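# Pull the cap off a marker on a desk

## Task

Take the cap off the marker so that the marker and its cap both end up resting on the desk, then open the grippers and back the robot away from them. The robot must not topple or finish leaning; either of those is a failure. Anything that stays in its final place only because the robot is holding or propping it does not count as achieved.

## Robot and tools

ROBOT. A two-wheeled cart (differential drive, two rear casters) carrying a pan/tilt head with head_camera and two five-joint arms, each with a one-jaw gripper and a wrist camera (left_wrist_camera, right_wrist_camera). The cart footprint is 0.53 m wide and spans x = -0.35 to 0.07 m. Each arm's vertical pan axis sits at x = -0.060 m, y = +0.155 m (left) or -0.155 m (right). The shoulder is 0.03 m outward from that axis at 0.89 m height; upper arm 0.116, forearm 0.135, hand 0.162 m. A fixed-jaw tip reaches roughly 0.44 m from its pan axis at most and cannot get below about 0.55 m above the floor.

FRAMES. Base frame: origin on the floor between the drive wheels, x ahead, y to the left, z up. The result fields left_hand and right_hand are positions of each fixed-jaw tip in this frame; a held object sits next to that tip on the swinging-jaw side. Hand axes: z runs out along the fingers, y from swinging jaw toward fixed jaw. The odometry frame is the base frame as it was when the scene began; base_odometry integrates wheel rotation only, so wheel slip looks like motion. Heading is in radians, left positive, within -3.142 to 3.142. Readings carry small errors, so hand positions may be off by a few cm, differently per arm.

execute_actions. Argument actions: a list holding a single action or nothing (empty = just report state and images). An action may contain base, joints, or both; these start together and may finish at different moments; no action runs past 15 s. base holds exactly one command, relative to where the base was last reported: translate_m, a straight drive in metres, -1.4 to 1.4, positive forward; or rotate_rad, an on-the-spot turn in radians, -3.2 to 3.2, positive counter-clockwise seen from above. There is no sideways motion. joints is a map from joint name to an absolute target angle in radians (not an offset). Ranges: head_pan_rad -3.2..3.2 (0 ahead, positive left); head_tilt_rad -0.76..1.45 (0 level, positive looks down); for each arm (left_arm_ / right_arm_ prefix): shoulder_pan_rad -1.919..1.919, shoulder_lift_rad -1.745..1.745, elbow_flex_rad -1.69..1.58, wrist_flex_rad -1.658..1.658, wrist_roll_rad -2.743..2.841, gripper_rad 0..1.919. Joints left out keep their previous target and may still be pushing. Argument cameras: list of head_camera, left_wrist_camera, right_wrist_camera or all; omitted/null/["all"] gives every camera, [] none. Any unknown key, bad name or out-of-range number rejects the whole call with no motion. Top speeds: base 0.20 m/s and 0.8 rad/s turning, arm joints 1.3-2.0 rad/s, head 1.5, jaws 2.0.

Other tools: wait(seconds 0-10) lets the simulation run with current targets and returns state and images. zoom_image(camera, region [x0, y0, x1, y1] in pixels from the top-left, at most 504x504) enlarges part of that camera's newest full image. read_manual gives only licence text. finished_scene(scene) closes the current scene for good, after the last command has been held; its result says whether the task succeeded.

ARM GEOMETRY. Shoulder pan 0 points the left arm left and the right arm right; positive pan rotates clockwise from above; straight ahead is +1.571 (left) and -1.571 (right). With lift, elbow and wrist flex all 0 the upper arm is up, tilted 0.24 rad outward, and forearm and fingers are horizontal. Positive values bend downward; the sum of the three is the finger angle below horizontal (1.571 = pointing down, which requires the forearm no more than 0.08 rad above level). Wrist roll -1.522: jaws close across the arm plane, fixed jaw on the left looking outward; 1.619: fixed jaw on the right; 0.049: jaws close within the plane, fixed jaw below (level fingers) or toward the pan axis (fingers down). Jaw gap by gripper angle: 0 -> 0.003 m, 0.3 -> 0.026, 0.6 -> 0.049, 1 -> 0.076, 1.919 -> 0.106. The hand body protrudes about 0.08 m above level fingers with the fixed jaw left, below them with it right, so over a desk keep the fixed jaw on the left.

STOWING. Stowed left arm: pan -1.75, lift 0.05, elbow 1.35, wrist_flex -1.55, wrist_roll -1.52; right arm identical but pan 1.75. Doing it in one action may jam a hand against the cart; when clear of loose objects, first send wrist_flex and wrist_roll, then the remaining three. Leaving stow with the wrist first risks hitting the cart or a withheld move. A turn with arms stowed needs 0.44 m free radius around the origin; turning or reversing right next to a desk can snag the cart's rear and tip the robot.

RESULT LINES. base_status/joint_status per motion: done (for the base, wheels turned the commanded amount, slip included); off_target (stopped short and maybe still pushing: load, obstruction, or tripped motor); time_out (target dropped, holding where it stopped); contact_stop is never reported. "joint command not followed", usually with a cause line, means a self-collision check blocked that arm's targets (gripper targets still execute); affected joints show not_followed and may be retried on later actions until given passing targets. on_its_own lists motion you did not command. A gripper holding something reads off_target; done means empty or barely gripping. MOTOR HOT warns from 55 C; at 70 C an OVER-TEMPERATURE FAULT stops that arm, its joints may yield, and unreached keys show limit_stop_at_motor_heat (resend them). Any stop cancels the rest of that reply's motion, wait and finished_scene calls.

HAZARDS. Loaded joints sag toward gravity; pre-compensate the next target by the last error. A joint stuck more than ~0.30 rad off target for ~2 s trips (torque drops to 20 %), and the clock keeps running while you compose replies; to clear it, let the reading settle, then command 0.2 rad from it on the side away from the offending target (0.04 rad beyond a range end if needed, or the end itself for a jaw). To stop a blocked joint straining, command its current reading. Gripping: targets below the contact angle squeeze, maximally about 0.2 rad below; lower adds nothing and may trip the jaw. Payload about 0.4 kg at full reach, 0.7 kg within 0.28 m of the pan axis, about 1 kg with both hands close in. Pulling, especially on something ahead, can tip the robot. Never let the arms or hands collide or press hard on each other. Avoid dropping, slipping, slamming or shoving objects.

Each tool is called after ">>>" as name(argument=value, ...) on one line, values as JSON.

## Session

>>> execute_actions(actions=[{"joints":{"head_tilt_rad":0.7}}])

Scene clock: 1.27 s.
base_odometry: x=+0.000 y=+0.000 heading=+0.000 (m, m, rad; odometry frame)
base_status: not commanded
joint_positions: head_pan_rad=-0.032 head_tilt_rad=+0.694 left_arm_shoulder_pan_rad=-1.776 left_arm_shoulder_lift_rad=+0.039 left_arm_elbow_flex_rad=+1.361 left_arm_wrist_flex_rad=-1.584 left_arm_wrist_roll_rad=-1.528 left_arm_gripper_rad=+1.920 right_arm_shoulder_pan_rad=+1.763 right_arm_shoulder_lift_rad=+0.091 right_arm_elbow_flex_rad=+1.381 right_arm_wrist_flex_rad=-1.457 right_arm_wrist_roll_rad=-1.530 right_arm_gripper_rad=+1.920
joint_status: all done
left_hand: x=-0.3018 y=+0.0967 z=+0.9025 quat_wxyz=(-0.081, -0.636, -0.064, +0.765) (m; base frame)
right_hand: x=-0.3044 y=-0.1154 z=+0.8673 quat_wxyz=(-0.064, +0.709, -0.071, -0.699) (m; base frame)
pictures: head_camera, left_wrist_camera, right_wrist_camera
Images, in order (width x height): head_camera 644x476, left_wrist_camera 644x476, right_wrist_camera 644x476.

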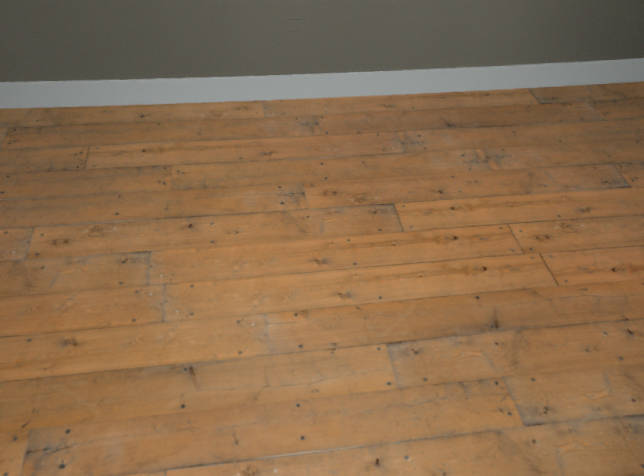

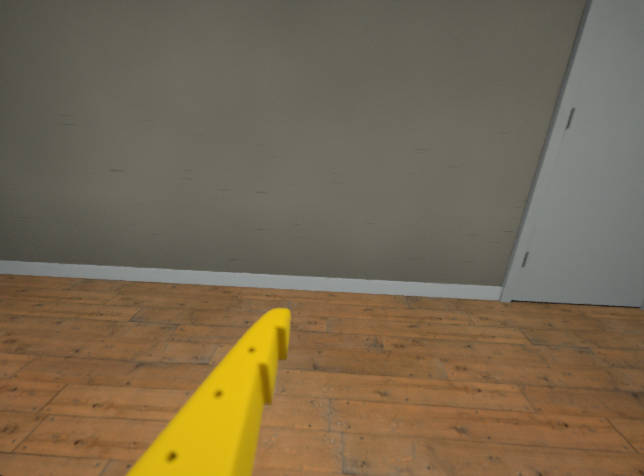

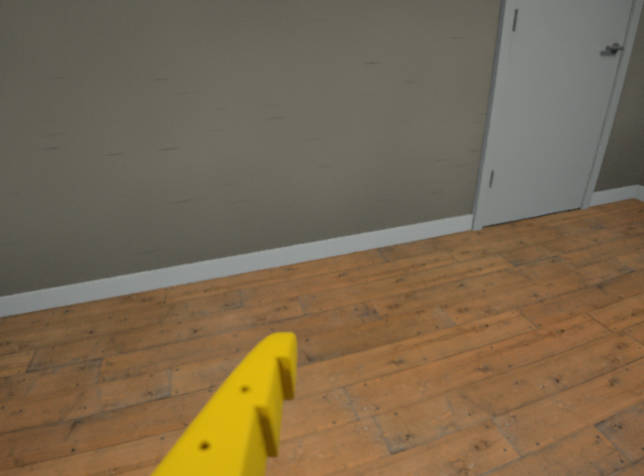

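>>> execute_actions(actions=[{"joints":{"head_tilt_rad":0.4,"head_pan_rad":1.5}}], cameras=["head_camera"])

>>> execute_actions(actions=[{"joints":{"head_pan_rad":-1.5}}], cameras=["head_camera"])

Scene clock: 6.17 s.
base_odometry: x=+0.000 y=+0.000 heading=+0.000 (m, m, rad; odometry frame)
base_status: not commanded
joint_positions: head_pan_rad=+1.490 head_tilt_rad=+0.413 left_arm_shoulder_pan_rad=-1.776 left_arm_shoulder_lift_rad=+0.039 left_arm_elbow_flex_rad=+1.361 left_arm_wrist_flex_rad=-1.584 left_arm_wrist_roll_rad=-1.528 left_arm_gripper_rad=+1.920 right_arm_shoulder_pan_rad=+1.763 right_arm_shoulder_lift_rad=+0.091 right_arm_elbow_flex_rad=+1.381 right_arm_wrist_flex_rad=-1.457 right_arm_wrist_roll_rad=-1.530 right_arm_gripper_rad=+1.920
joint_status: all done
left_hand: x=-0.3018 y=+0.0967 z=+0.9025 quat_wxyz=(-0.081, -0.636, -0.064, +0.765) (m; base frame)
right_hand: x=-0.3044 y=-0.1154 z=+0.8673 quat_wxyz=(-0.064, +0.709, -0.071, -0.699) (m; base frame)
pictures: head_camera
Images, in order (width x height): head_camera 644x476.

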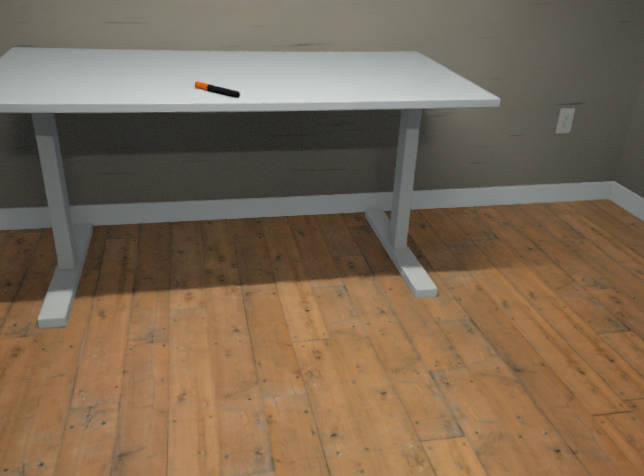

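Scene clock: 8.97 s.
base_odometry: x=+0.000 y=+0.000 heading=+0.000 (m, m, rad; odometry frame)
base_status: not commanded
joint_positions: head_pan_rad=-1.490 head_tilt_rad=+0.413 left_arm_shoulder_pan_rad=-1.776 left_arm_shoulder_lift_rad=+0.039 left_arm_elbow_flex_rad=+1.361 left_arm_wrist_flex_rad=-1.584 left_arm_wrist_roll_rad=-1.528 left_arm_gripper_rad=+1.920 right_arm_shoulder_pan_rad=+1.763 right_arm_shoulder_lift_rad=+0.091 right_arm_elbow_flex_rad=+1.381 right_arm_wrist_flex_rad=-1.457 right_arm_wrist_roll_rad=-1.530 right_arm_gripper_rad=+1.920
joint_status: all done
left_hand: x=-0.3018 y=+0.0967 z=+0.9025 quat_wxyz=(-0.081, -0.636, -0.064, +0.765) (m; base frame)
right_hand: x=-0.3044 y=-0.1154 z=+0.8673 quat_wxyz=(-0.064, +0.709, -0.071, -0.699) (m; base frame)
pictures: head_camera
Images, in order (width x height): head_camera 644x476.

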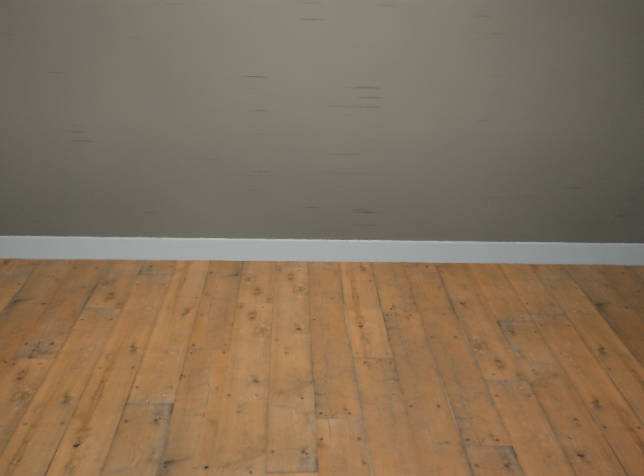

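>>> execute_actions(actions=[{"base":{"translate_m":-0.35},"joints":{"head_pan_rad":0,"head_tilt_rad":0.6}}], cameras=[])

>>> execute_actions(actions=[{"base":{"rotate_rad":1.52}}], cameras=[])

>>> execute_actions(actions=[{"base":{"translate_m":0.9}}], cameras=["head_camera"])

Scene clock: 18.57 s.
base_odometry: x=-0.350 y=-0.002 heading=+0.005 (m, m, rad; odometry frame)
base_status: done
joint_positions: head_pan_rad=-0.010 head_tilt_rad=+0.594 left_arm_shoulder_pan_rad=-1.776 left_arm_shoulder_lift_rad=+0.039 left_arm_elbow_flex_rad=+1.361 left_arm_wrist_flex_rad=-1.584 left_arm_wrist_roll_rad=-1.528 left_arm_gripper_rad=+1.920 right_arm_shoulder_pan_rad=+1.763 right_arm_shoulder_lift_rad=+0.091 right_arm_elbow_flex_rad=+1.381 right_arm_wrist_flex_rad=-1.457 right_arm_wrist_roll_rad=-1.530 right_arm_gripper_rad=+1.920
joint_status: all done
left_hand: x=-0.3018 y=+0.0967 z=+0.9025 quat_wxyz=(-0.081, -0.636, -0.064, +0.765) (m; base frame)
right_hand: x=-0.3044 y=-0.1154 z=+0.8673 quat_wxyz=(-0.064, +0.709, -0.071, -0.699) (m; base frame)
pictures: none
No camera images: the call's "cameras" was empty. Leave "cameras" out to get every camera's image.

Scene clock: 21.17 s.
base_odometry: x=-0.351 y=-0.002 heading=+1.524 (m, m, rad; odometry frame)
base_status: done
joint_positions: head_pan_rad=-0.010 head_tilt_rad=+0.594 left_arm_shoulder_pan_rad=-1.776 left_arm_shoulder_lift_rad=+0.039 left_arm_elbow_flex_rad=+1.361 left_arm_wrist_flex_rad=-1.584 left_arm_wrist_roll_rad=-1.528 left_arm_gripper_rad=+1.920 right_arm_shoulder_pan_rad=+1.763 right_arm_shoulder_lift_rad=+0.091 right_arm_elbow_flex_rad=+1.381 right_arm_wrist_flex_rad=-1.457 right_arm_wrist_roll_rad=-1.530 right_arm_gripper_rad=+1.920
joint_status: not commanded
left_hand: x=-0.3018 y=+0.0967 z=+0.9025 quat_wxyz=(-0.081, -0.636, -0.064, +0.765) (m; base frame)
right_hand: x=-0.3044 y=-0.1154 z=+0.8673 quat_wxyz=(-0.064, +0.709, -0.071, -0.699) (m; base frame)
pictures: none
No camera images: the call's "cameras" was empty. Leave "cameras" out to get every camera's image.

Scene clock: 26.50 s.
base_odometry: x=-0.311 y=+0.898 heading=+1.524 (m, m, rad; odometry frame)
base_status: done
joint_positions: head_pan_rad=-0.010 head_tilt_rad=+0.594 left_arm_shoulder_pan_rad=-1.776 left_arm_shoulder_lift_rad=+0.039 left_arm_elbow_flex_rad=+1.361 left_arm_wrist_flex_rad=-1.584 left_arm_wrist_roll_rad=-1.528 left_arm_gripper_rad=+1.920 right_arm_shoulder_pan_rad=+1.763 right_arm_shoulder_lift_rad=+0.091 right_arm_elbow_flex_rad=+1.381 right_arm_wrist_flex_rad=-1.457 right_arm_wrist_roll_rad=-1.530 right_arm_gripper_rad=+1.920
joint_status: not commanded
left_hand: x=-0.3018 y=+0.0967 z=+0.9025 quat_wxyz=(-0.081, -0.636, -0.064, +0.765) (m; base frame)
right_hand: x=-0.3044 y=-0.1154 z=+0.8673 quat_wxyz=(-0.064, +0.709, -0.071, -0.699) (m; base frame)
pictures: head_camera
Images, in order (width x height): head_camera 644x476.

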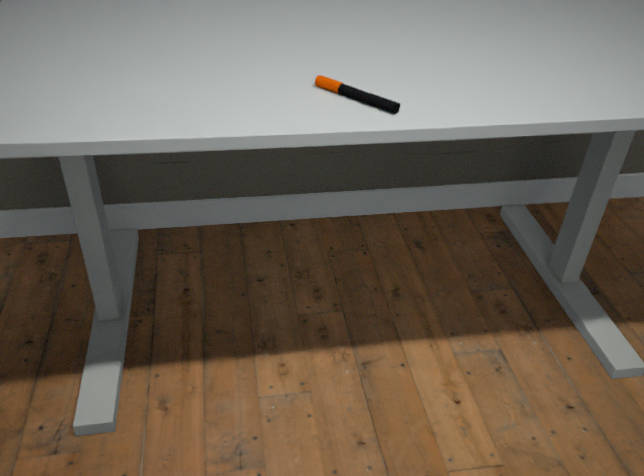

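>>> execute_actions(actions=[{"base":{"translate_m":0.55},"joints":{"head_tilt_rad":0.9}}], cameras=["head_camera"])

Scene clock: 33.40 s.
base_odometry: x=-0.285 y=+1.447 heading=+1.522 (m, m, rad; odometry frame)
base_status: done
joint_positions: head_pan_rad=-0.010 head_tilt_rad=+0.895 left_arm_shoulder_pan_rad=-1.776 left_arm_shoulder_lift_rad=+0.039 left_arm_elbow_flex_rad=+1.361 left_arm_wrist_flex_rad=-1.584 left_arm_wrist_roll_rad=-1.528 left_arm_gripper_rad=+1.920 right_arm_shoulder_pan_rad=+1.763 right_arm_shoulder_lift_rad=+0.091 right_arm_elbow_flex_rad=+1.381 right_arm_wrist_flex_rad=-1.457 right_arm_wrist_roll_rad=-1.530 right_arm_gripper_rad=+1.920
joint_status: all done
left_hand: x=-0.3018 y=+0.0967 z=+0.9025 quat_wxyz=(-0.081, -0.636, -0.064, +0.765) (m; base frame)
right_hand: x=-0.3044 y=-0.1154 z=+0.8673 quat_wxyz=(-0.064, +0.709, -0.071, -0.699) (m; base frame)
pictures: head_camera
Images, in order (width x height): head_camera 644x476.

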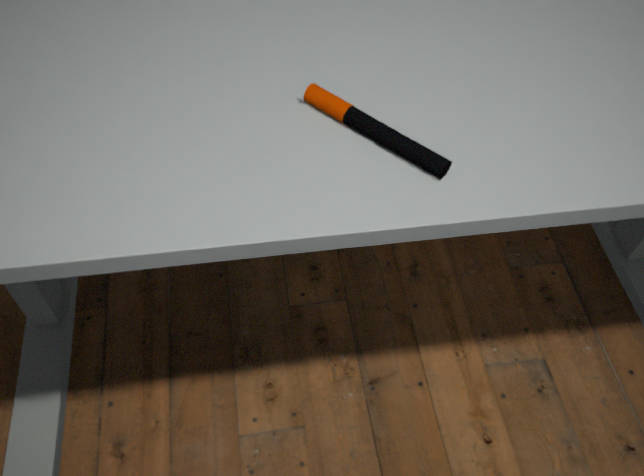

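>>> execute_actions(actions=[{"base":{"translate_m":0.24},"joints":{"head_tilt_rad":1.1,"right_arm_shoulder_pan_rad":-1.825,"right_arm_shoulder_lift_rad":0.4,"right_arm_elbow_flex_rad":-0.14,"left_arm_shoulder_pan_rad":1.5,"left_arm_shoulder_lift_rad":0.2,"left_arm_elbow_flex_rad":-0.14}}], cameras=[])

>>> execute_actions(actions=[{"joints":{"right_arm_wrist_flex_rad":0.95,"right_arm_wrist_roll_rad":0.85,"right_arm_gripper_rad":0.8,"left_arm_wrist_flex_rad":0.95,"left_arm_wrist_roll_rad":0.3,"left_arm_gripper_rad":0.8}}])

Scene clock: 57.73 s.
base_odometry: x=-0.273 y=+1.687 heading=+1.520 (m, m, rad; odometry frame)
base_status: done
joint_positions: head_pan_rad=-0.010 head_tilt_rad=+1.095 left_arm_shoulder_pan_rad=+1.490 left_arm_shoulder_lift_rad=+0.212 left_arm_elbow_flex_rad=-0.105 left_arm_wrist_flex_rad=-1.584 left_arm_wrist_roll_rad=-1.528 left_arm_gripper_rad=+1.920 right_arm_shoulder_pan_rad=-1.815 right_arm_shoulder_lift_rad=+0.415 right_arm_elbow_flex_rad=-0.105 right_arm_wrist_flex_rad=-1.457 right_arm_wrist_roll_rad=-1.530 right_arm_gripper_rad=+1.920
joint_status: all done
left_hand: x=+0.1700 y=+0.1815 z=+1.1487 quat_wxyz=(+0.998, -0.002, +0.047, +0.044) (m; base frame)
right_hand: x=+0.2268 y=-0.0757 z=+1.0959 quat_wxyz=(+0.970, -0.025, +0.208, +0.123) (m; base frame)
pictures: none
No camera images: the call's "cameras" was empty. Leave "cameras" out to get every camera's image.

Scene clock: 60.33 s.
base_odometry: x=-0.273 y=+1.687 heading=+1.520 (m, m, rad; odometry frame)
base_status: not commanded
joint_positions: head_pan_rad=-0.010 head_tilt_rad=+1.095 left_arm_shoulder_pan_rad=+1.490 left_arm_shoulder_lift_rad=+0.217 left_arm_elbow_flex_rad=-0.105 left_arm_wrist_flex_rad=+0.945 left_arm_wrist_roll_rad=+0.290 left_arm_gripper_rad=+0.812 right_arm_shoulder_pan_rad=-1.815 right_arm_shoulder_lift_rad=+0.419 right_arm_elbow_flex_rad=-0.107 right_arm_wrist_flex_rad=+0.946 right_arm_wrist_roll_rad=+0.841 right_arm_gripper_rad=+0.811
joint_status: all done
left_hand: x=+0.2281 y=+0.1761 z=+0.8444 quat_wxyz=(+0.165, -0.785, +0.565, -0.193) (m; base frame)
right_hand: x=+0.2092 y=-0.0942 z=+0.7945 quat_wxyz=(+0.076, -0.953, +0.261, -0.135) (m; base frame)
pictures: head_camera, left_wrist_camera, right_wrist_camera
Images, in order (width x height): head_camera 644x476, left_wrist_camera 644x476, right_wrist_camera 644x476.

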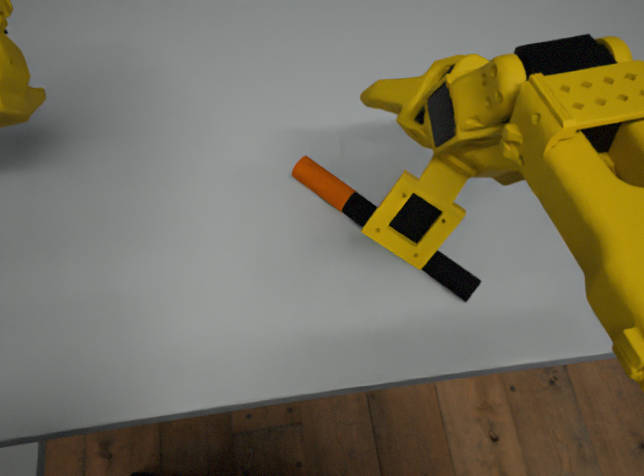

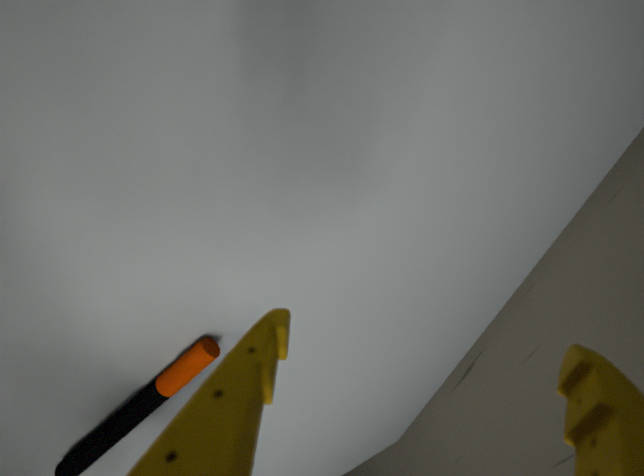

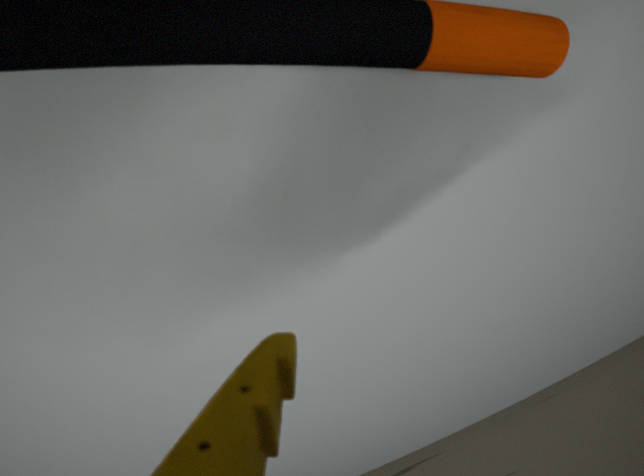

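>>> execute_actions(actions=[{"base":{"translate_m":-0.05},"joints":{"right_arm_wrist_roll_rad":-0.72}}], cameras=["head_camera","right_wrist_camera"])

Scene clock: 66.60 s.
base_odometry: x=-0.276 y=+1.637 heading=+1.520 (m, m, rad; odometry frame)
base_status: done
joint_positions: head_pan_rad=-0.010 head_tilt_rad=+1.095 left_arm_shoulder_pan_rad=+1.490 left_arm_shoulder_lift_rad=+0.217 left_arm_elbow_flex_rad=-0.105 left_arm_wrist_flex_rad=+0.947 left_arm_wrist_roll_rad=+0.290 left_arm_gripper_rad=+0.812 right_arm_shoulder_pan_rad=-1.815 right_arm_shoulder_lift_rad=+0.419 right_arm_elbow_flex_rad=-0.107 right_arm_wrist_flex_rad=+0.946 right_arm_wrist_roll_rad=-0.711 right_arm_gripper_rad=+0.811
joint_status: all done
left_hand: x=+0.2279 y=+0.1761 z=+0.8443 quat_wxyz=(+0.164, -0.785, +0.566, -0.193) (m; base frame)
right_hand: x=+0.2061 y=-0.0836 z=+0.7943 quat_wxyz=(+0.149, -0.497, +0.854, -0.043) (m; base frame)
pictures: head_camera, right_wrist_camera
Images, in order (width x height): head_camera 644x476, right_wrist_camera 644x476.

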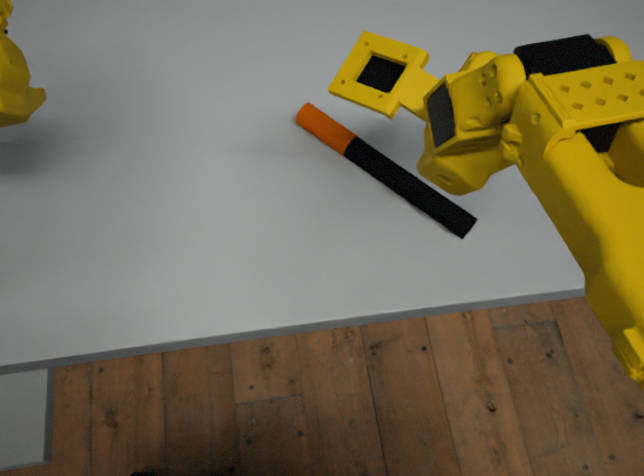

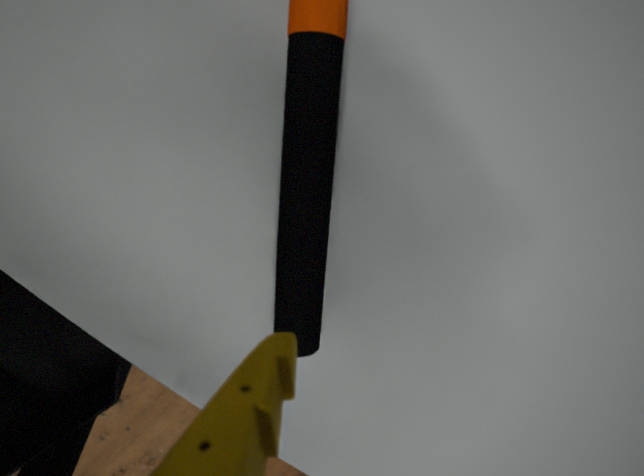

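>>> execute_actions(actions=[{"joints":{"right_arm_wrist_roll_rad":2.5,"right_arm_shoulder_pan_rad":-1.91,"right_arm_shoulder_lift_rad":0.5,"right_arm_elbow_flex_rad":-0.3,"right_arm_wrist_flex_rad":1.05}}], cameras=["head_camera","right_wrist_camera"])

Scene clock: 72.87 s.
base_odometry: x=-0.276 y=+1.637 heading=+1.520 (m, m, rad; odometry frame)
base_status: not commanded
joint_positions: head_pan_rad=-0.010 head_tilt_rad=+1.095 left_arm_shoulder_pan_rad=+1.490 left_arm_shoulder_lift_rad=+0.217 left_arm_elbow_flex_rad=-0.105 left_arm_wrist_flex_rad=+0.947 left_arm_wrist_roll_rad=+0.290 left_arm_gripper_rad=+0.812 right_arm_shoulder_pan_rad=-1.896 right_arm_shoulder_lift_rad=+0.516 right_arm_elbow_flex_rad=-0.265 right_arm_wrist_flex_rad=+1.046 right_arm_wrist_roll_rad=+2.492 right_arm_gripper_rad=+0.811
joint_status: all done
joint sent to its limit — the command would take right_arm_shoulder_pan_rad past its lower limit, so that joint was sent only as far as its limit.
left_hand: x=+0.2279 y=+0.1761 z=+0.8443 quat_wxyz=(+0.164, -0.785, +0.566, -0.193) (m; base frame)
right_hand: x=+0.2179 y=-0.0667 z=+0.7967 quat_wxyz=(-0.037, -0.818, -0.558, -0.131) (m; base frame)
pictures: head_camera, right_wrist_camera
Images, in order (width x height): head_camera 644x476, right_wrist_camera 644x476.

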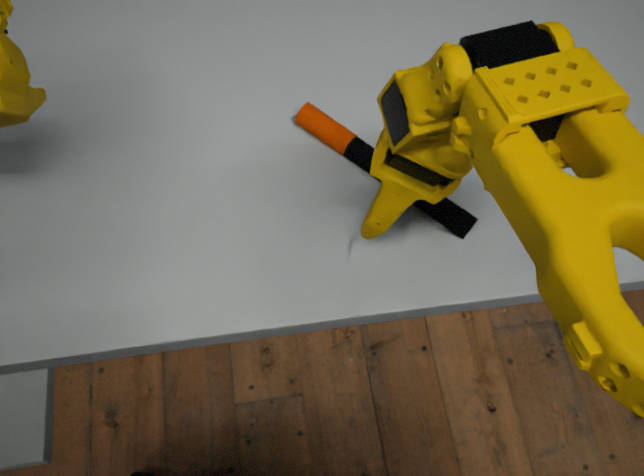

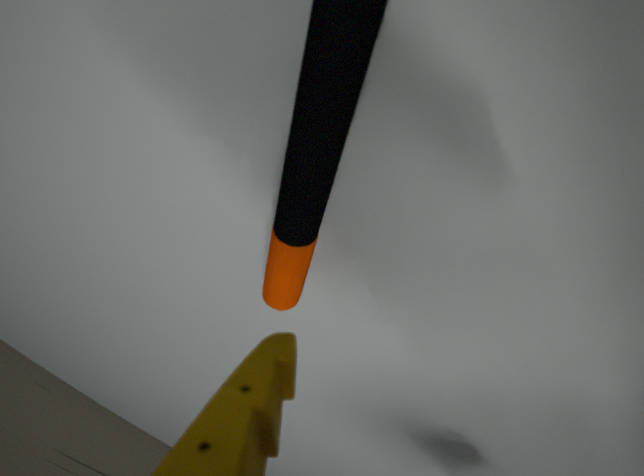

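>>> execute_actions(actions=[{"joints":{"right_arm_shoulder_lift_rad":0.68,"right_arm_elbow_flex_rad":-0.42,"right_arm_wrist_flex_rad":1.0}}], cameras=["head_camera","right_wrist_camera"])

Scene clock: 76.43 s.
base_odometry: x=-0.276 y=+1.637 heading=+1.520 (m, m, rad; odometry frame)
base_status: not commanded
joint_positions: head_pan_rad=-0.010 head_tilt_rad=+1.095 left_arm_shoulder_pan_rad=+1.490 left_arm_shoulder_lift_rad=+0.217 left_arm_elbow_flex_rad=-0.105 left_arm_wrist_flex_rad=+0.947 left_arm_wrist_roll_rad=+0.290 left_arm_gripper_rad=+0.812 right_arm_shoulder_pan_rad=-1.896 right_arm_shoulder_lift_rad=+0.700 right_arm_elbow_flex_rad=-0.386 right_arm_wrist_flex_rad=+1.009 right_arm_wrist_roll_rad=+2.492 right_arm_gripper_rad=+0.811
joint_status: all done
left_hand: x=+0.2279 y=+0.1761 z=+0.8443 quat_wxyz=(+0.164, -0.785, +0.566, -0.193) (m; base frame)
right_hand: x=+0.2255 y=-0.0641 z=+0.7712 quat_wxyz=(-0.033, -0.820, -0.559, -0.119) (m; base frame)
pictures: head_camera, right_wrist_camera
Images, in order (width x height): head_camera 644x476, right_wrist_camera 644x476.

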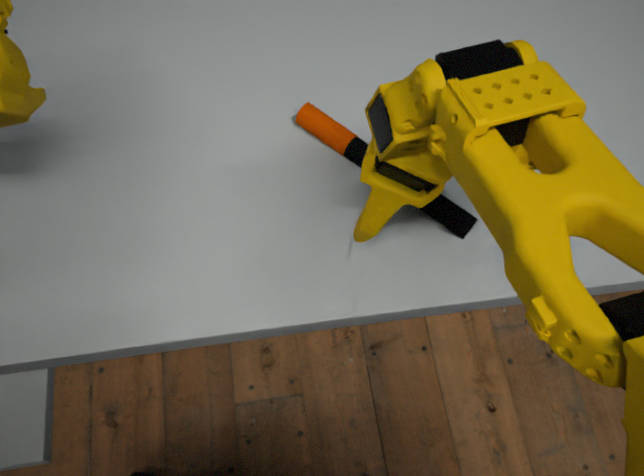

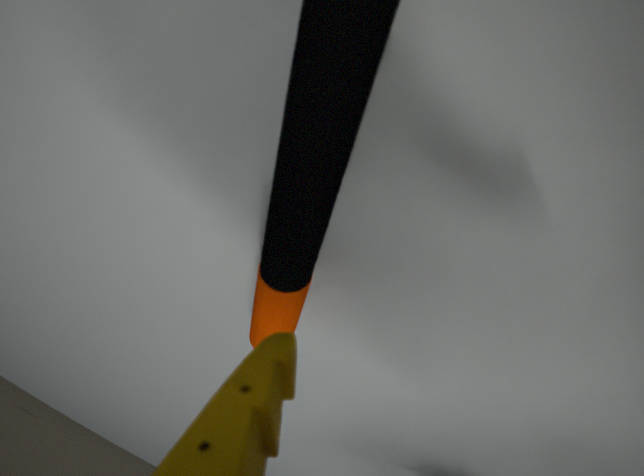

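Need further out; drive the base forward a bit.

>>> execute_actions(actions=[{"base":{"translate_m":0.03}}], cameras=["head_camera","right_wrist_camera"])

Scene clock: 79.37 s.
base_odometry: x=-0.274 y=+1.667 heading=+1.520 (m, m, rad; odometry frame)
base_status: done
joint_positions: head_pan_rad=-0.010 head_tilt_rad=+1.095 left_arm_shoulder_pan_rad=+1.490 left_arm_shoulder_lift_rad=+0.217 left_arm_elbow_flex_rad=-0.105 left_arm_wrist_flex_rad=+0.947 left_arm_wrist_roll_rad=+0.290 left_arm_gripper_rad=+0.812 right_arm_shoulder_pan_rad=-1.897 right_arm_shoulder_lift_rad=+0.700 right_arm_elbow_flex_rad=-0.388 right_arm_wrist_flex_rad=+1.009 right_arm_wrist_roll_rad=+2.492 right_arm_gripper_rad=+0.811
joint_status: not commanded
left_hand: x=+0.2279 y=+0.1761 z=+0.8443 quat_wxyz=(+0.164, -0.785, +0.566, -0.193) (m; base frame)
right_hand: x=+0.2257 y=-0.0636 z=+0.7715 quat_wxyz=(-0.033, -0.819, -0.560, -0.120) (m; base frame)
pictures: head_camera, right_wrist_camera
Images, in order (width x height): head_camera 644x476, right_wrist_camera 644x476.

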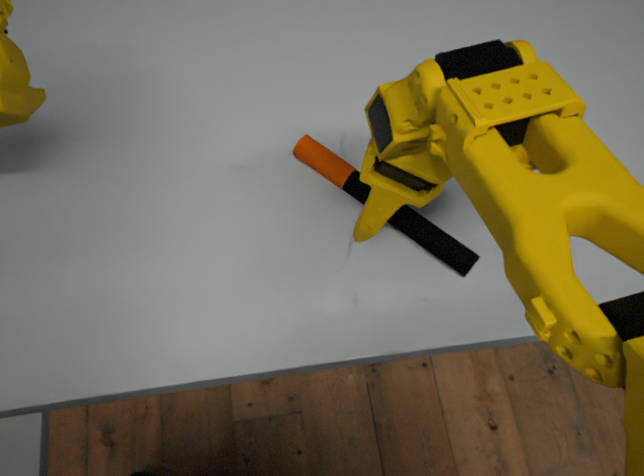

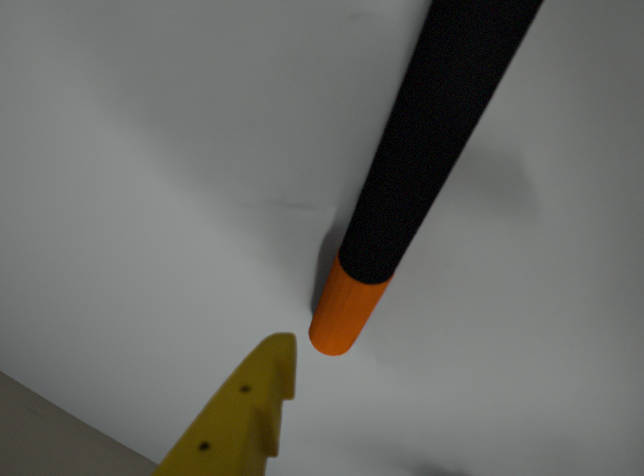

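>>> execute_actions(actions=[{"joints":{"right_arm_shoulder_lift_rad":0.8,"right_arm_wrist_flex_rad":0.92}}], cameras=["head_camera","right_wrist_camera"])

Scene clock: 84.00 s.
base_odometry: x=-0.274 y=+1.667 heading=+1.520 (m, m, rad; odometry frame)
base_status: not commanded
joint_positions: head_pan_rad=-0.010 head_tilt_rad=+1.095 left_arm_shoulder_pan_rad=+1.490 left_arm_shoulder_lift_rad=+0.217 left_arm_elbow_flex_rad=-0.105 left_arm_wrist_flex_rad=+0.947 left_arm_wrist_roll_rad=+0.290 left_arm_gripper_rad=+0.812 right_arm_shoulder_pan_rad=-1.897 right_arm_shoulder_lift_rad=+0.820 right_arm_elbow_flex_rad=-0.389 right_arm_wrist_flex_rad=+0.928 right_arm_wrist_roll_rad=+2.492 right_arm_gripper_rad=+0.811
joint_status: all done
left_hand: x=+0.2279 y=+0.1761 z=+0.8443 quat_wxyz=(+0.164, -0.785, +0.566, -0.193) (m; base frame)
right_hand: x=+0.2224 y=-0.0647 z=+0.7431 quat_wxyz=(-0.029, -0.821, -0.561, -0.102) (m; base frame)
pictures: head_camera, right_wrist_camera
Images, in order (width x height): head_camera 644x476, right_wrist_camera 644x476.

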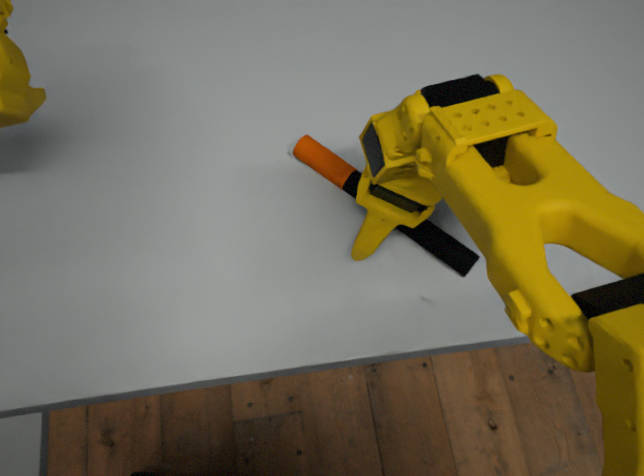

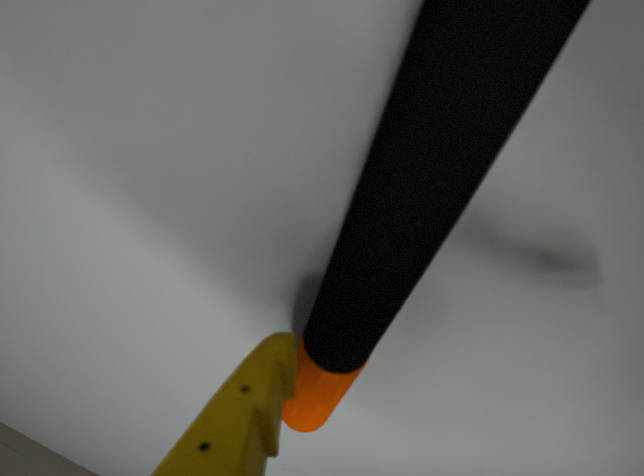

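>>> execute_actions(actions=[{"joints":{"right_arm_shoulder_lift_rad":0.87,"right_arm_wrist_flex_rad":0.87}}], cameras=[])

>>> execute_actions(actions=[{"joints":{"right_arm_gripper_rad":0.05}}], cameras=["head_camera","right_wrist_camera"])

Scene clock: 87.60 s.
base_odometry: x=-0.274 y=+1.667 heading=+1.520 (m, m, rad; odometry frame)
base_status: not commanded
joint_positions: head_pan_rad=-0.010 head_tilt_rad=+1.095 left_arm_shoulder_pan_rad=+1.490 left_arm_shoulder_lift_rad=+0.217 left_arm_elbow_flex_rad=-0.105 left_arm_wrist_flex_rad=+0.947 left_arm_wrist_roll_rad=+0.290 left_arm_gripper_rad=+0.812 right_arm_shoulder_pan_rad=-1.897 right_arm_shoulder_lift_rad=+0.890 right_arm_elbow_flex_rad=-0.391 right_arm_wrist_flex_rad=+0.877 right_arm_wrist_roll_rad=+2.492 right_arm_gripper_rad=+0.811
joint_status: all done
left_hand: x=+0.2279 y=+0.1761 z=+0.8443 quat_wxyz=(+0.164, -0.785, +0.566, -0.193) (m; base frame)
right_hand: x=+0.2195 y=-0.0657 z=+0.7267 quat_wxyz=(-0.026, -0.822, -0.561, -0.093) (m; base frame)
pictures: none
No camera images: the call's "cameras" was empty. Leave "cameras" out to get every camera's image.

Scene clock: 88.63 s.
base_odometry: x=-0.274 y=+1.667 heading=+1.520 (m, m, rad; odometry frame)
base_status: not commanded
joint_positions: head_pan_rad=-0.010 head_tilt_rad=+1.095 left_arm_shoulder_pan_rad=+1.490 left_arm_shoulder_lift_rad=+0.217 left_arm_elbow_flex_rad=-0.105 left_arm_wrist_flex_rad=+0.947 left_arm_wrist_roll_rad=+0.290 left_arm_gripper_rad=+0.812 right_arm_shoulder_pan_rad=-1.897 right_arm_shoulder_lift_rad=+0.887 right_arm_elbow_flex_rad=-0.407 right_arm_wrist_flex_rad=+0.876 right_arm_wrist_roll_rad=+2.492 right_arm_gripper_rad=+0.063
joint_status: all done
left_hand: x=+0.2279 y=+0.1761 z=+0.8443 quat_wxyz=(+0.164, -0.785, +0.566, -0.193) (m; base frame)
right_hand: x=+0.2237 y=-0.0643 z=+0.7302 quat_wxyz=(-0.029, -0.821, -0.561, -0.103) (m; base frame)
pictures: head_camera, right_wrist_camera
Images, in order (width x height): head_camera 644x476, right_wrist_camera 644x476.

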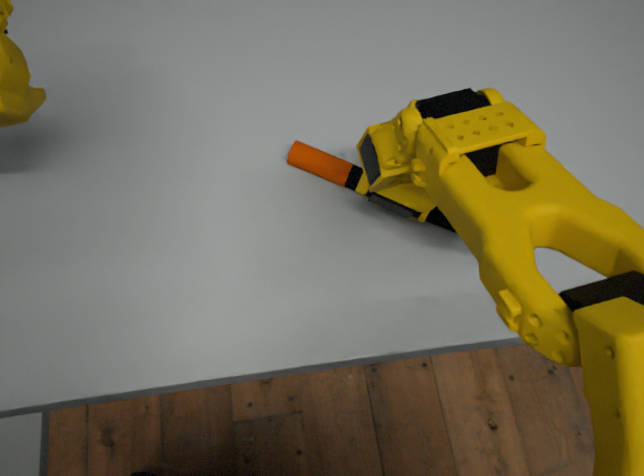

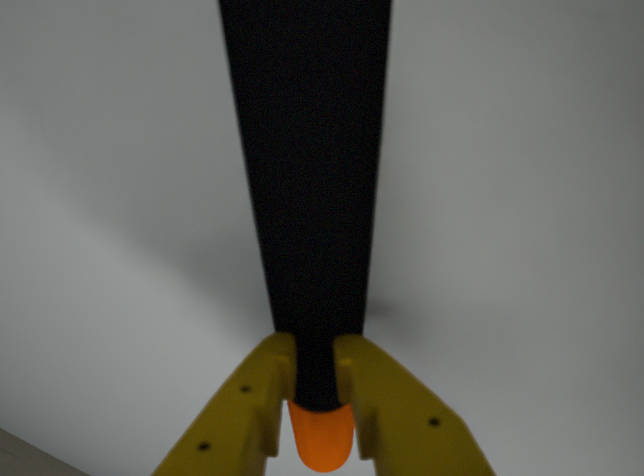

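>>> execute_actions(actions=[{"base":{"translate_m":0.015},"joints":{"right_arm_gripper_rad":0.7,"right_arm_shoulder_lift_rad":0.82}}], cameras=[])

>>> execute_actions(actions=[{"joints":{"right_arm_shoulder_lift_rad":0.94,"right_arm_wrist_flex_rad":0.83}}], cameras=["right_wrist_camera"])

>>> execute_actions(actions=[{"joints":{"right_arm_gripper_rad":0.05}}], cameras=["head_camera","right_wrist_camera"])

Scene clock: 94.20 s.
base_odometry: x=-0.273 y=+1.683 heading=+1.520 (m, m, rad; odometry frame)
base_status: done
joint_positions: head_pan_rad=-0.010 head_tilt_rad=+1.095 left_arm_shoulder_pan_rad=+1.490 left_arm_shoulder_lift_rad=+0.217 left_arm_elbow_flex_rad=-0.105 left_arm_wrist_flex_rad=+0.947 left_arm_wrist_roll_rad=+0.290 left_arm_gripper_rad=+0.812 right_arm_shoulder_pan_rad=-1.897 right_arm_shoulder_lift_rad=+0.881 right_arm_elbow_flex_rad=-0.407 right_arm_wrist_flex_rad=+0.876 right_arm_wrist_roll_rad=+2.492 right_arm_gripper_rad=+0.687
joint_status: all done
left_hand: x=+0.2279 y=+0.1761 z=+0.8443 quat_wxyz=(+0.164, -0.785, +0.566, -0.193) (m; base frame)
right_hand: x=+0.2246 y=-0.0639 z=+0.7319 quat_wxyz=(-0.030, -0.821, -0.561, -0.106) (m; base frame)
pictures: none
No camera images: the call's "cameras" was empty. Leave "cameras" out to get every camera's image.

Scene clock: 94.87 s.
base_odometry: x=-0.273 y=+1.683 heading=+1.520 (m, m, rad; odometry frame)
base_status: not commanded
joint_positions: head_pan_rad=-0.010 head_tilt_rad=+1.095 left_arm_shoulder_pan_rad=+1.490 left_arm_shoulder_lift_rad=+0.217 left_arm_elbow_flex_rad=-0.105 left_arm_wrist_flex_rad=+0.947 left_arm_wrist_roll_rad=+0.290 left_arm_gripper_rad=+0.812 right_arm_shoulder_pan_rad=-1.897 right_arm_shoulder_lift_rad=+0.927 right_arm_elbow_flex_rad=-0.415 right_arm_wrist_flex_rad=+0.839 right_arm_wrist_roll_rad=+2.492 right_arm_gripper_rad=+0.692
joint_status: all done
left_hand: x=+0.2279 y=+0.1761 z=+0.8443 quat_wxyz=(+0.164, -0.785, +0.566, -0.193) (m; base frame)
right_hand: x=+0.2243 y=-0.0640 z=+0.7223 quat_wxyz=(-0.030, -0.821, -0.561, -0.106) (m; base frame)
pictures: right_wrist_camera
Images, in order (width x height): right_wrist_camera 644x476.

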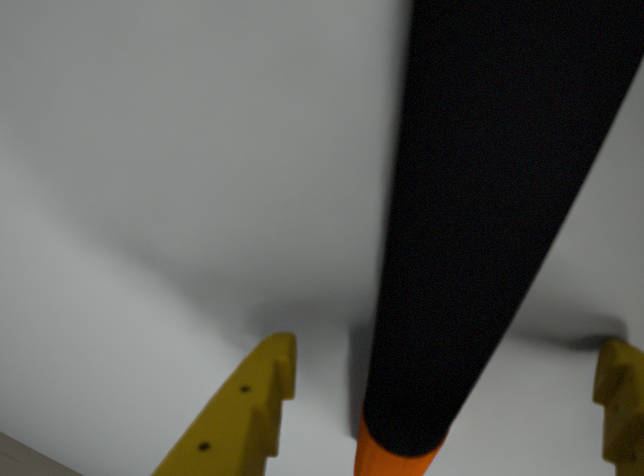

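Scene clock: 95.73 s.
base_odometry: x=-0.273 y=+1.683 heading=+1.520 (m, m, rad; odometry frame)
base_status: not commanded
joint_positions: head_pan_rad=-0.010 head_tilt_rad=+1.095 left_arm_shoulder_pan_rad=+1.490 left_arm_shoulder_lift_rad=+0.217 left_arm_elbow_flex_rad=-0.105 left_arm_wrist_flex_rad=+0.947 left_arm_wrist_roll_rad=+0.290 left_arm_gripper_rad=+0.812 right_arm_shoulder_pan_rad=-1.902 right_arm_shoulder_lift_rad=+0.938 right_arm_elbow_flex_rad=-0.418 right_arm_wrist_flex_rad=+0.836 right_arm_wrist_roll_rad=+2.492 right_arm_gripper_rad=+0.207
joint_status: right_arm_gripper_rad off_target (ended at +0.207, target +0.050)
left_hand: x=+0.2279 y=+0.1761 z=+0.8443 quat_wxyz=(+0.164, -0.785, +0.566, -0.193) (m; base frame)
right_hand: x=+0.2232 y=-0.0630 z=+0.7200 quat_wxyz=(-0.029, -0.820, -0.563, -0.104) (m; base frame)
pictures: head_camera, right_wrist_camera
Images, in order (width x height): head_camera 644x476, right_wrist_camera 644x476.

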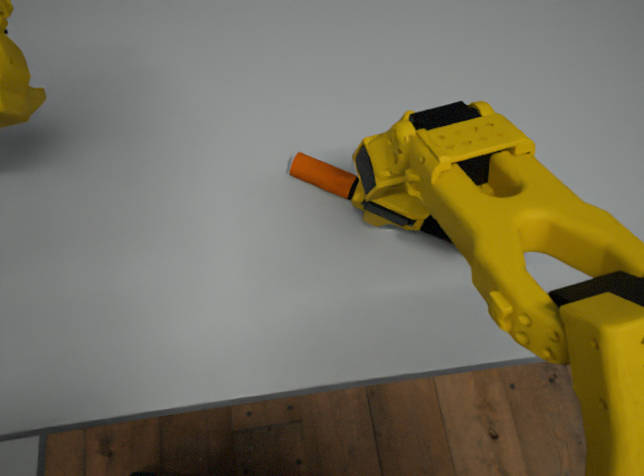

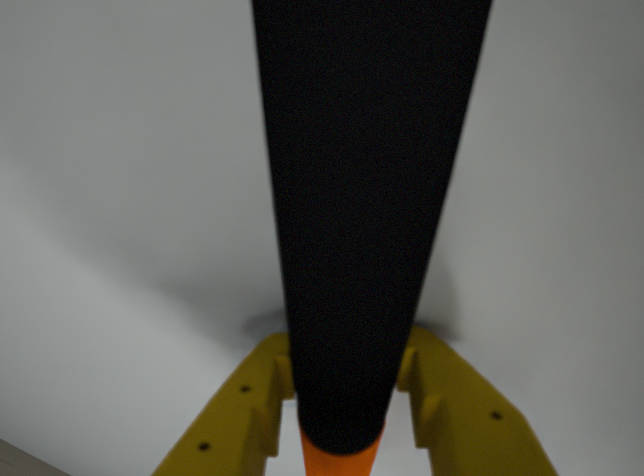

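>>> execute_actions(actions=[{"joints":{"right_arm_shoulder_lift_rad":0.8,"right_arm_elbow_flex_rad":-0.55,"right_arm_wrist_flex_rad":0.85}}], cameras=[])

>>> execute_actions(actions=[{"joints":{"right_arm_shoulder_lift_rad":0.86,"right_arm_elbow_flex_rad":-0.72,"right_arm_wrist_flex_rad":0.62,"right_arm_wrist_roll_rad":2.83,"head_tilt_rad":0.95,"left_arm_shoulder_pan_rad":1.75,"left_arm_shoulder_lift_rad":0.7,"left_arm_elbow_flex_rad":-0.72,"left_arm_wrist_flex_rad":0.7,"left_arm_wrist_roll_rad":0.4}}])

Scene clock: 110.37 s.
base_odometry: x=-0.273 y=+1.683 heading=+1.520 (m, m, rad; odometry frame)
base_status: not commanded
joint_positions: head_pan_rad=-0.010 head_tilt_rad=+1.095 left_arm_shoulder_pan_rad=+1.490 left_arm_shoulder_lift_rad=+0.217 left_arm_elbow_flex_rad=-0.105 left_arm_wrist_flex_rad=+0.947 left_arm_wrist_roll_rad=+0.290 left_arm_gripper_rad=+0.812 right_arm_shoulder_pan_rad=-1.902 right_arm_shoulder_lift_rad=+0.869 right_arm_elbow_flex_rad=-0.513 right_arm_wrist_flex_rad=+0.847 right_arm_wrist_roll_rad=+2.492 right_arm_gripper_rad=+0.207
joint_status: all done
left_hand: x=+0.2279 y=+0.1761 z=+0.8443 quat_wxyz=(+0.164, -0.785, +0.566, -0.193) (m; base frame)
right_hand: x=+0.2503 y=-0.0537 z=+0.7557 quat_wxyz=(-0.049, -0.810, -0.556, -0.177) (m; base frame)
pictures: none
No camera images: the call's "cameras" was empty. Leave "cameras" out to get every camera's image.

Scene clock: 111.57 s.
base_odometry: x=-0.273 y=+1.683 heading=+1.520 (m, m, rad; odometry frame)
base_status: not commanded
joint_positions: head_pan_rad=-0.010 head_tilt_rad=+0.965 left_arm_shoulder_pan_rad=+1.740 left_arm_shoulder_lift_rad=+0.723 left_arm_elbow_flex_rad=-0.680 left_arm_wrist_flex_rad=+0.712 left_arm_wrist_roll_rad=+0.391 left_arm_gripper_rad=+0.812 right_arm_shoulder_pan_rad=-1.902 right_arm_shoulder_lift_rad=+0.889 right_arm_elbow_flex_rad=-0.679 right_arm_wrist_flex_rad=+0.633 right_arm_wrist_roll_rad=+2.823 right_arm_gripper_rad=+0.207
joint_status: all done
left_hand: x=+0.3069 y=+0.0894 z=+0.8439 quat_wxyz=(+0.200, -0.703, +0.591, -0.342) (m; base frame)
right_hand: x=+0.3010 y=-0.0338 z=+0.8053 quat_wxyz=(-0.150, -0.673, -0.649, -0.323) (m; base frame)
pictures: head_camera, left_wrist_camera, right_wrist_camera
Images, in order (width x height): head_camera 644x476, left_wrist_camera 644x476, right_wrist_camera 644x476.

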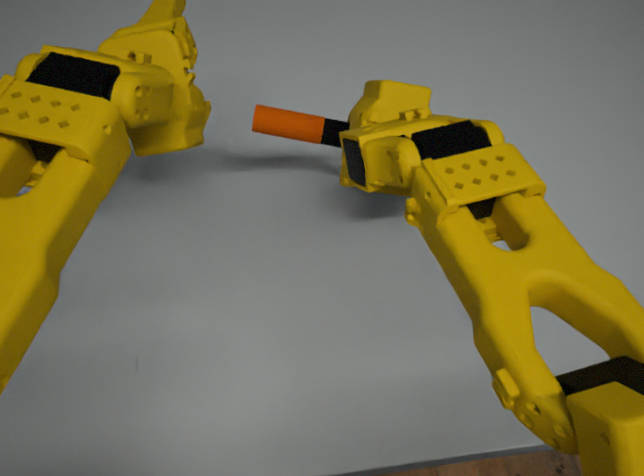

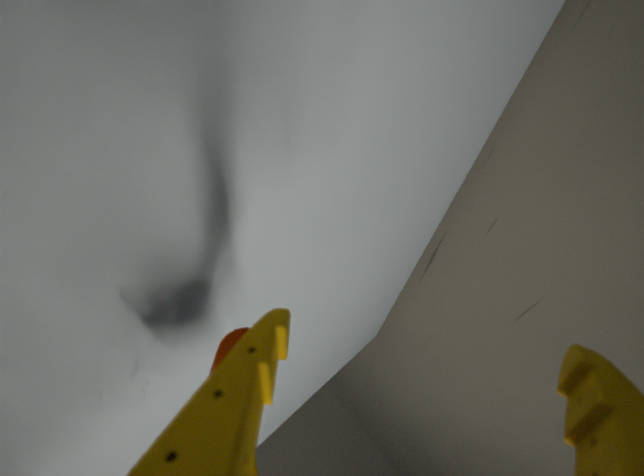

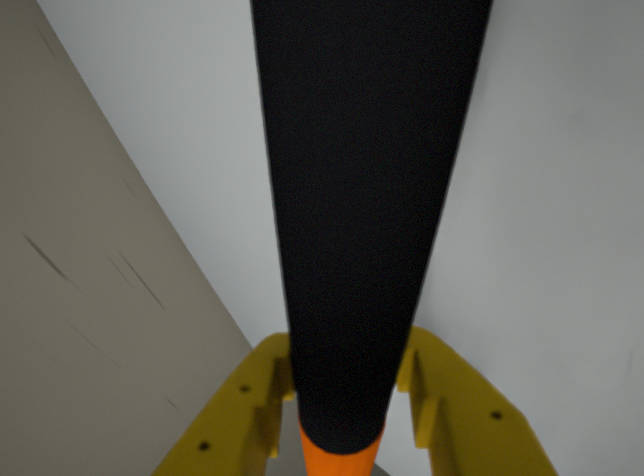

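>>> execute_actions(actions=[{"joints":{"left_arm_shoulder_lift_rad":0.9,"left_arm_wrist_flex_rad":0.62}}], cameras=["head_camera","left_wrist_camera"])

Scene clock: 115.07 s.
base_odometry: x=-0.273 y=+1.683 heading=+1.520 (m, m, rad; odometry frame)
base_status: not commanded
joint_positions: head_pan_rad=-0.010 head_tilt_rad=+0.965 left_arm_shoulder_pan_rad=+1.740 left_arm_shoulder_lift_rad=+0.924 left_arm_elbow_flex_rad=-0.684 left_arm_wrist_flex_rad=+0.633 left_arm_wrist_roll_rad=+0.391 left_arm_gripper_rad=+0.812 right_arm_shoulder_pan_rad=-1.902 right_arm_shoulder_lift_rad=+0.889 right_arm_elbow_flex_rad=-0.679 right_arm_wrist_flex_rad=+0.633 right_arm_wrist_roll_rad=+2.823 right_arm_gripper_rad=+0.207
joint_status: all done
left_hand: x=+0.3011 y=+0.0904 z=+0.7846 quat_wxyz=(+0.173, -0.720, +0.605, -0.295) (m; base frame)
right_hand: x=+0.3010 y=-0.0338 z=+0.8053 quat_wxyz=(-0.150, -0.673, -0.649, -0.323) (m; base frame)
pictures: head_camera, left_wrist_camera
Images, in order (width x height): head_camera 644x476, left_wrist_camera 644x476.

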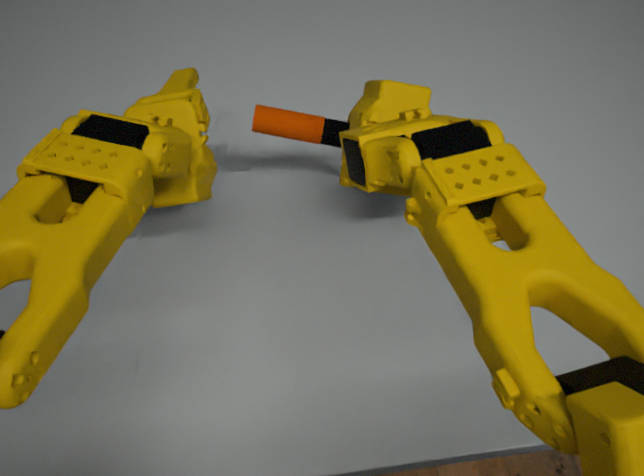

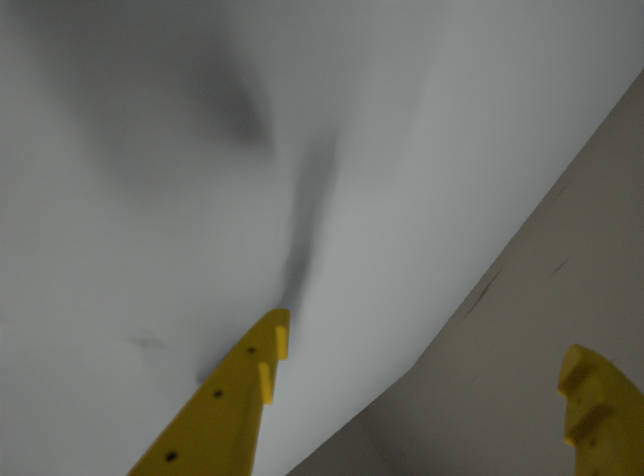

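>>> execute_actions(actions=[{"joints":{"left_arm_shoulder_pan_rad":1.91}}], cameras=["head_camera","left_wrist_camera"])

Scene clock: 119.07 s.
base_odometry: x=-0.273 y=+1.683 heading=+1.520 (m, m, rad; odometry frame)
base_status: not commanded
joint_positions: head_pan_rad=-0.010 head_tilt_rad=+0.965 left_arm_shoulder_pan_rad=+1.882 left_arm_shoulder_lift_rad=+0.924 left_arm_elbow_flex_rad=-0.684 left_arm_wrist_flex_rad=+0.631 left_arm_wrist_roll_rad=+0.391 left_arm_gripper_rad=+0.812 right_arm_shoulder_pan_rad=-1.902 right_arm_shoulder_lift_rad=+0.890 right_arm_elbow_flex_rad=-0.679 right_arm_wrist_flex_rad=+0.633 right_arm_wrist_roll_rad=+2.823 right_arm_gripper_rad=+0.207
joint_status: left_arm_shoulder_pan_rad off_target (ended at +1.883, target +1.910)
joint sent to its limit — the command would take left_arm_shoulder_pan_rad past its upper limit, so that joint was sent only as far as its limit.
left_hand: x=+0.2884 y=+0.0396 z=+0.7848 quat_wxyz=(+0.152, -0.674, +0.654, -0.307) (m; base frame)
right_hand: x=+0.3009 y=-0.0338 z=+0.8048 quat_wxyz=(-0.150, -0.673, -0.649, -0.322) (m; base frame)
pictures: head_camera, left_wrist_camera
Images, in order (width x height): head_camera 644x476, left_wrist_camera 644x476.

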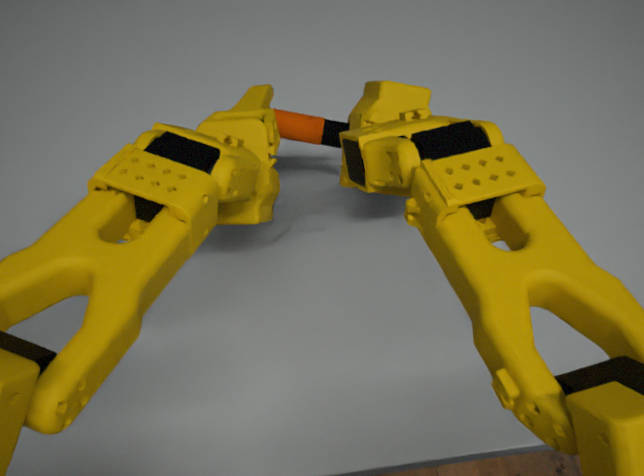

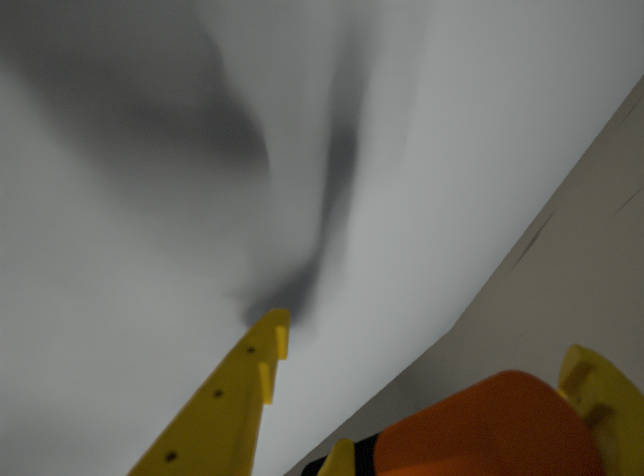

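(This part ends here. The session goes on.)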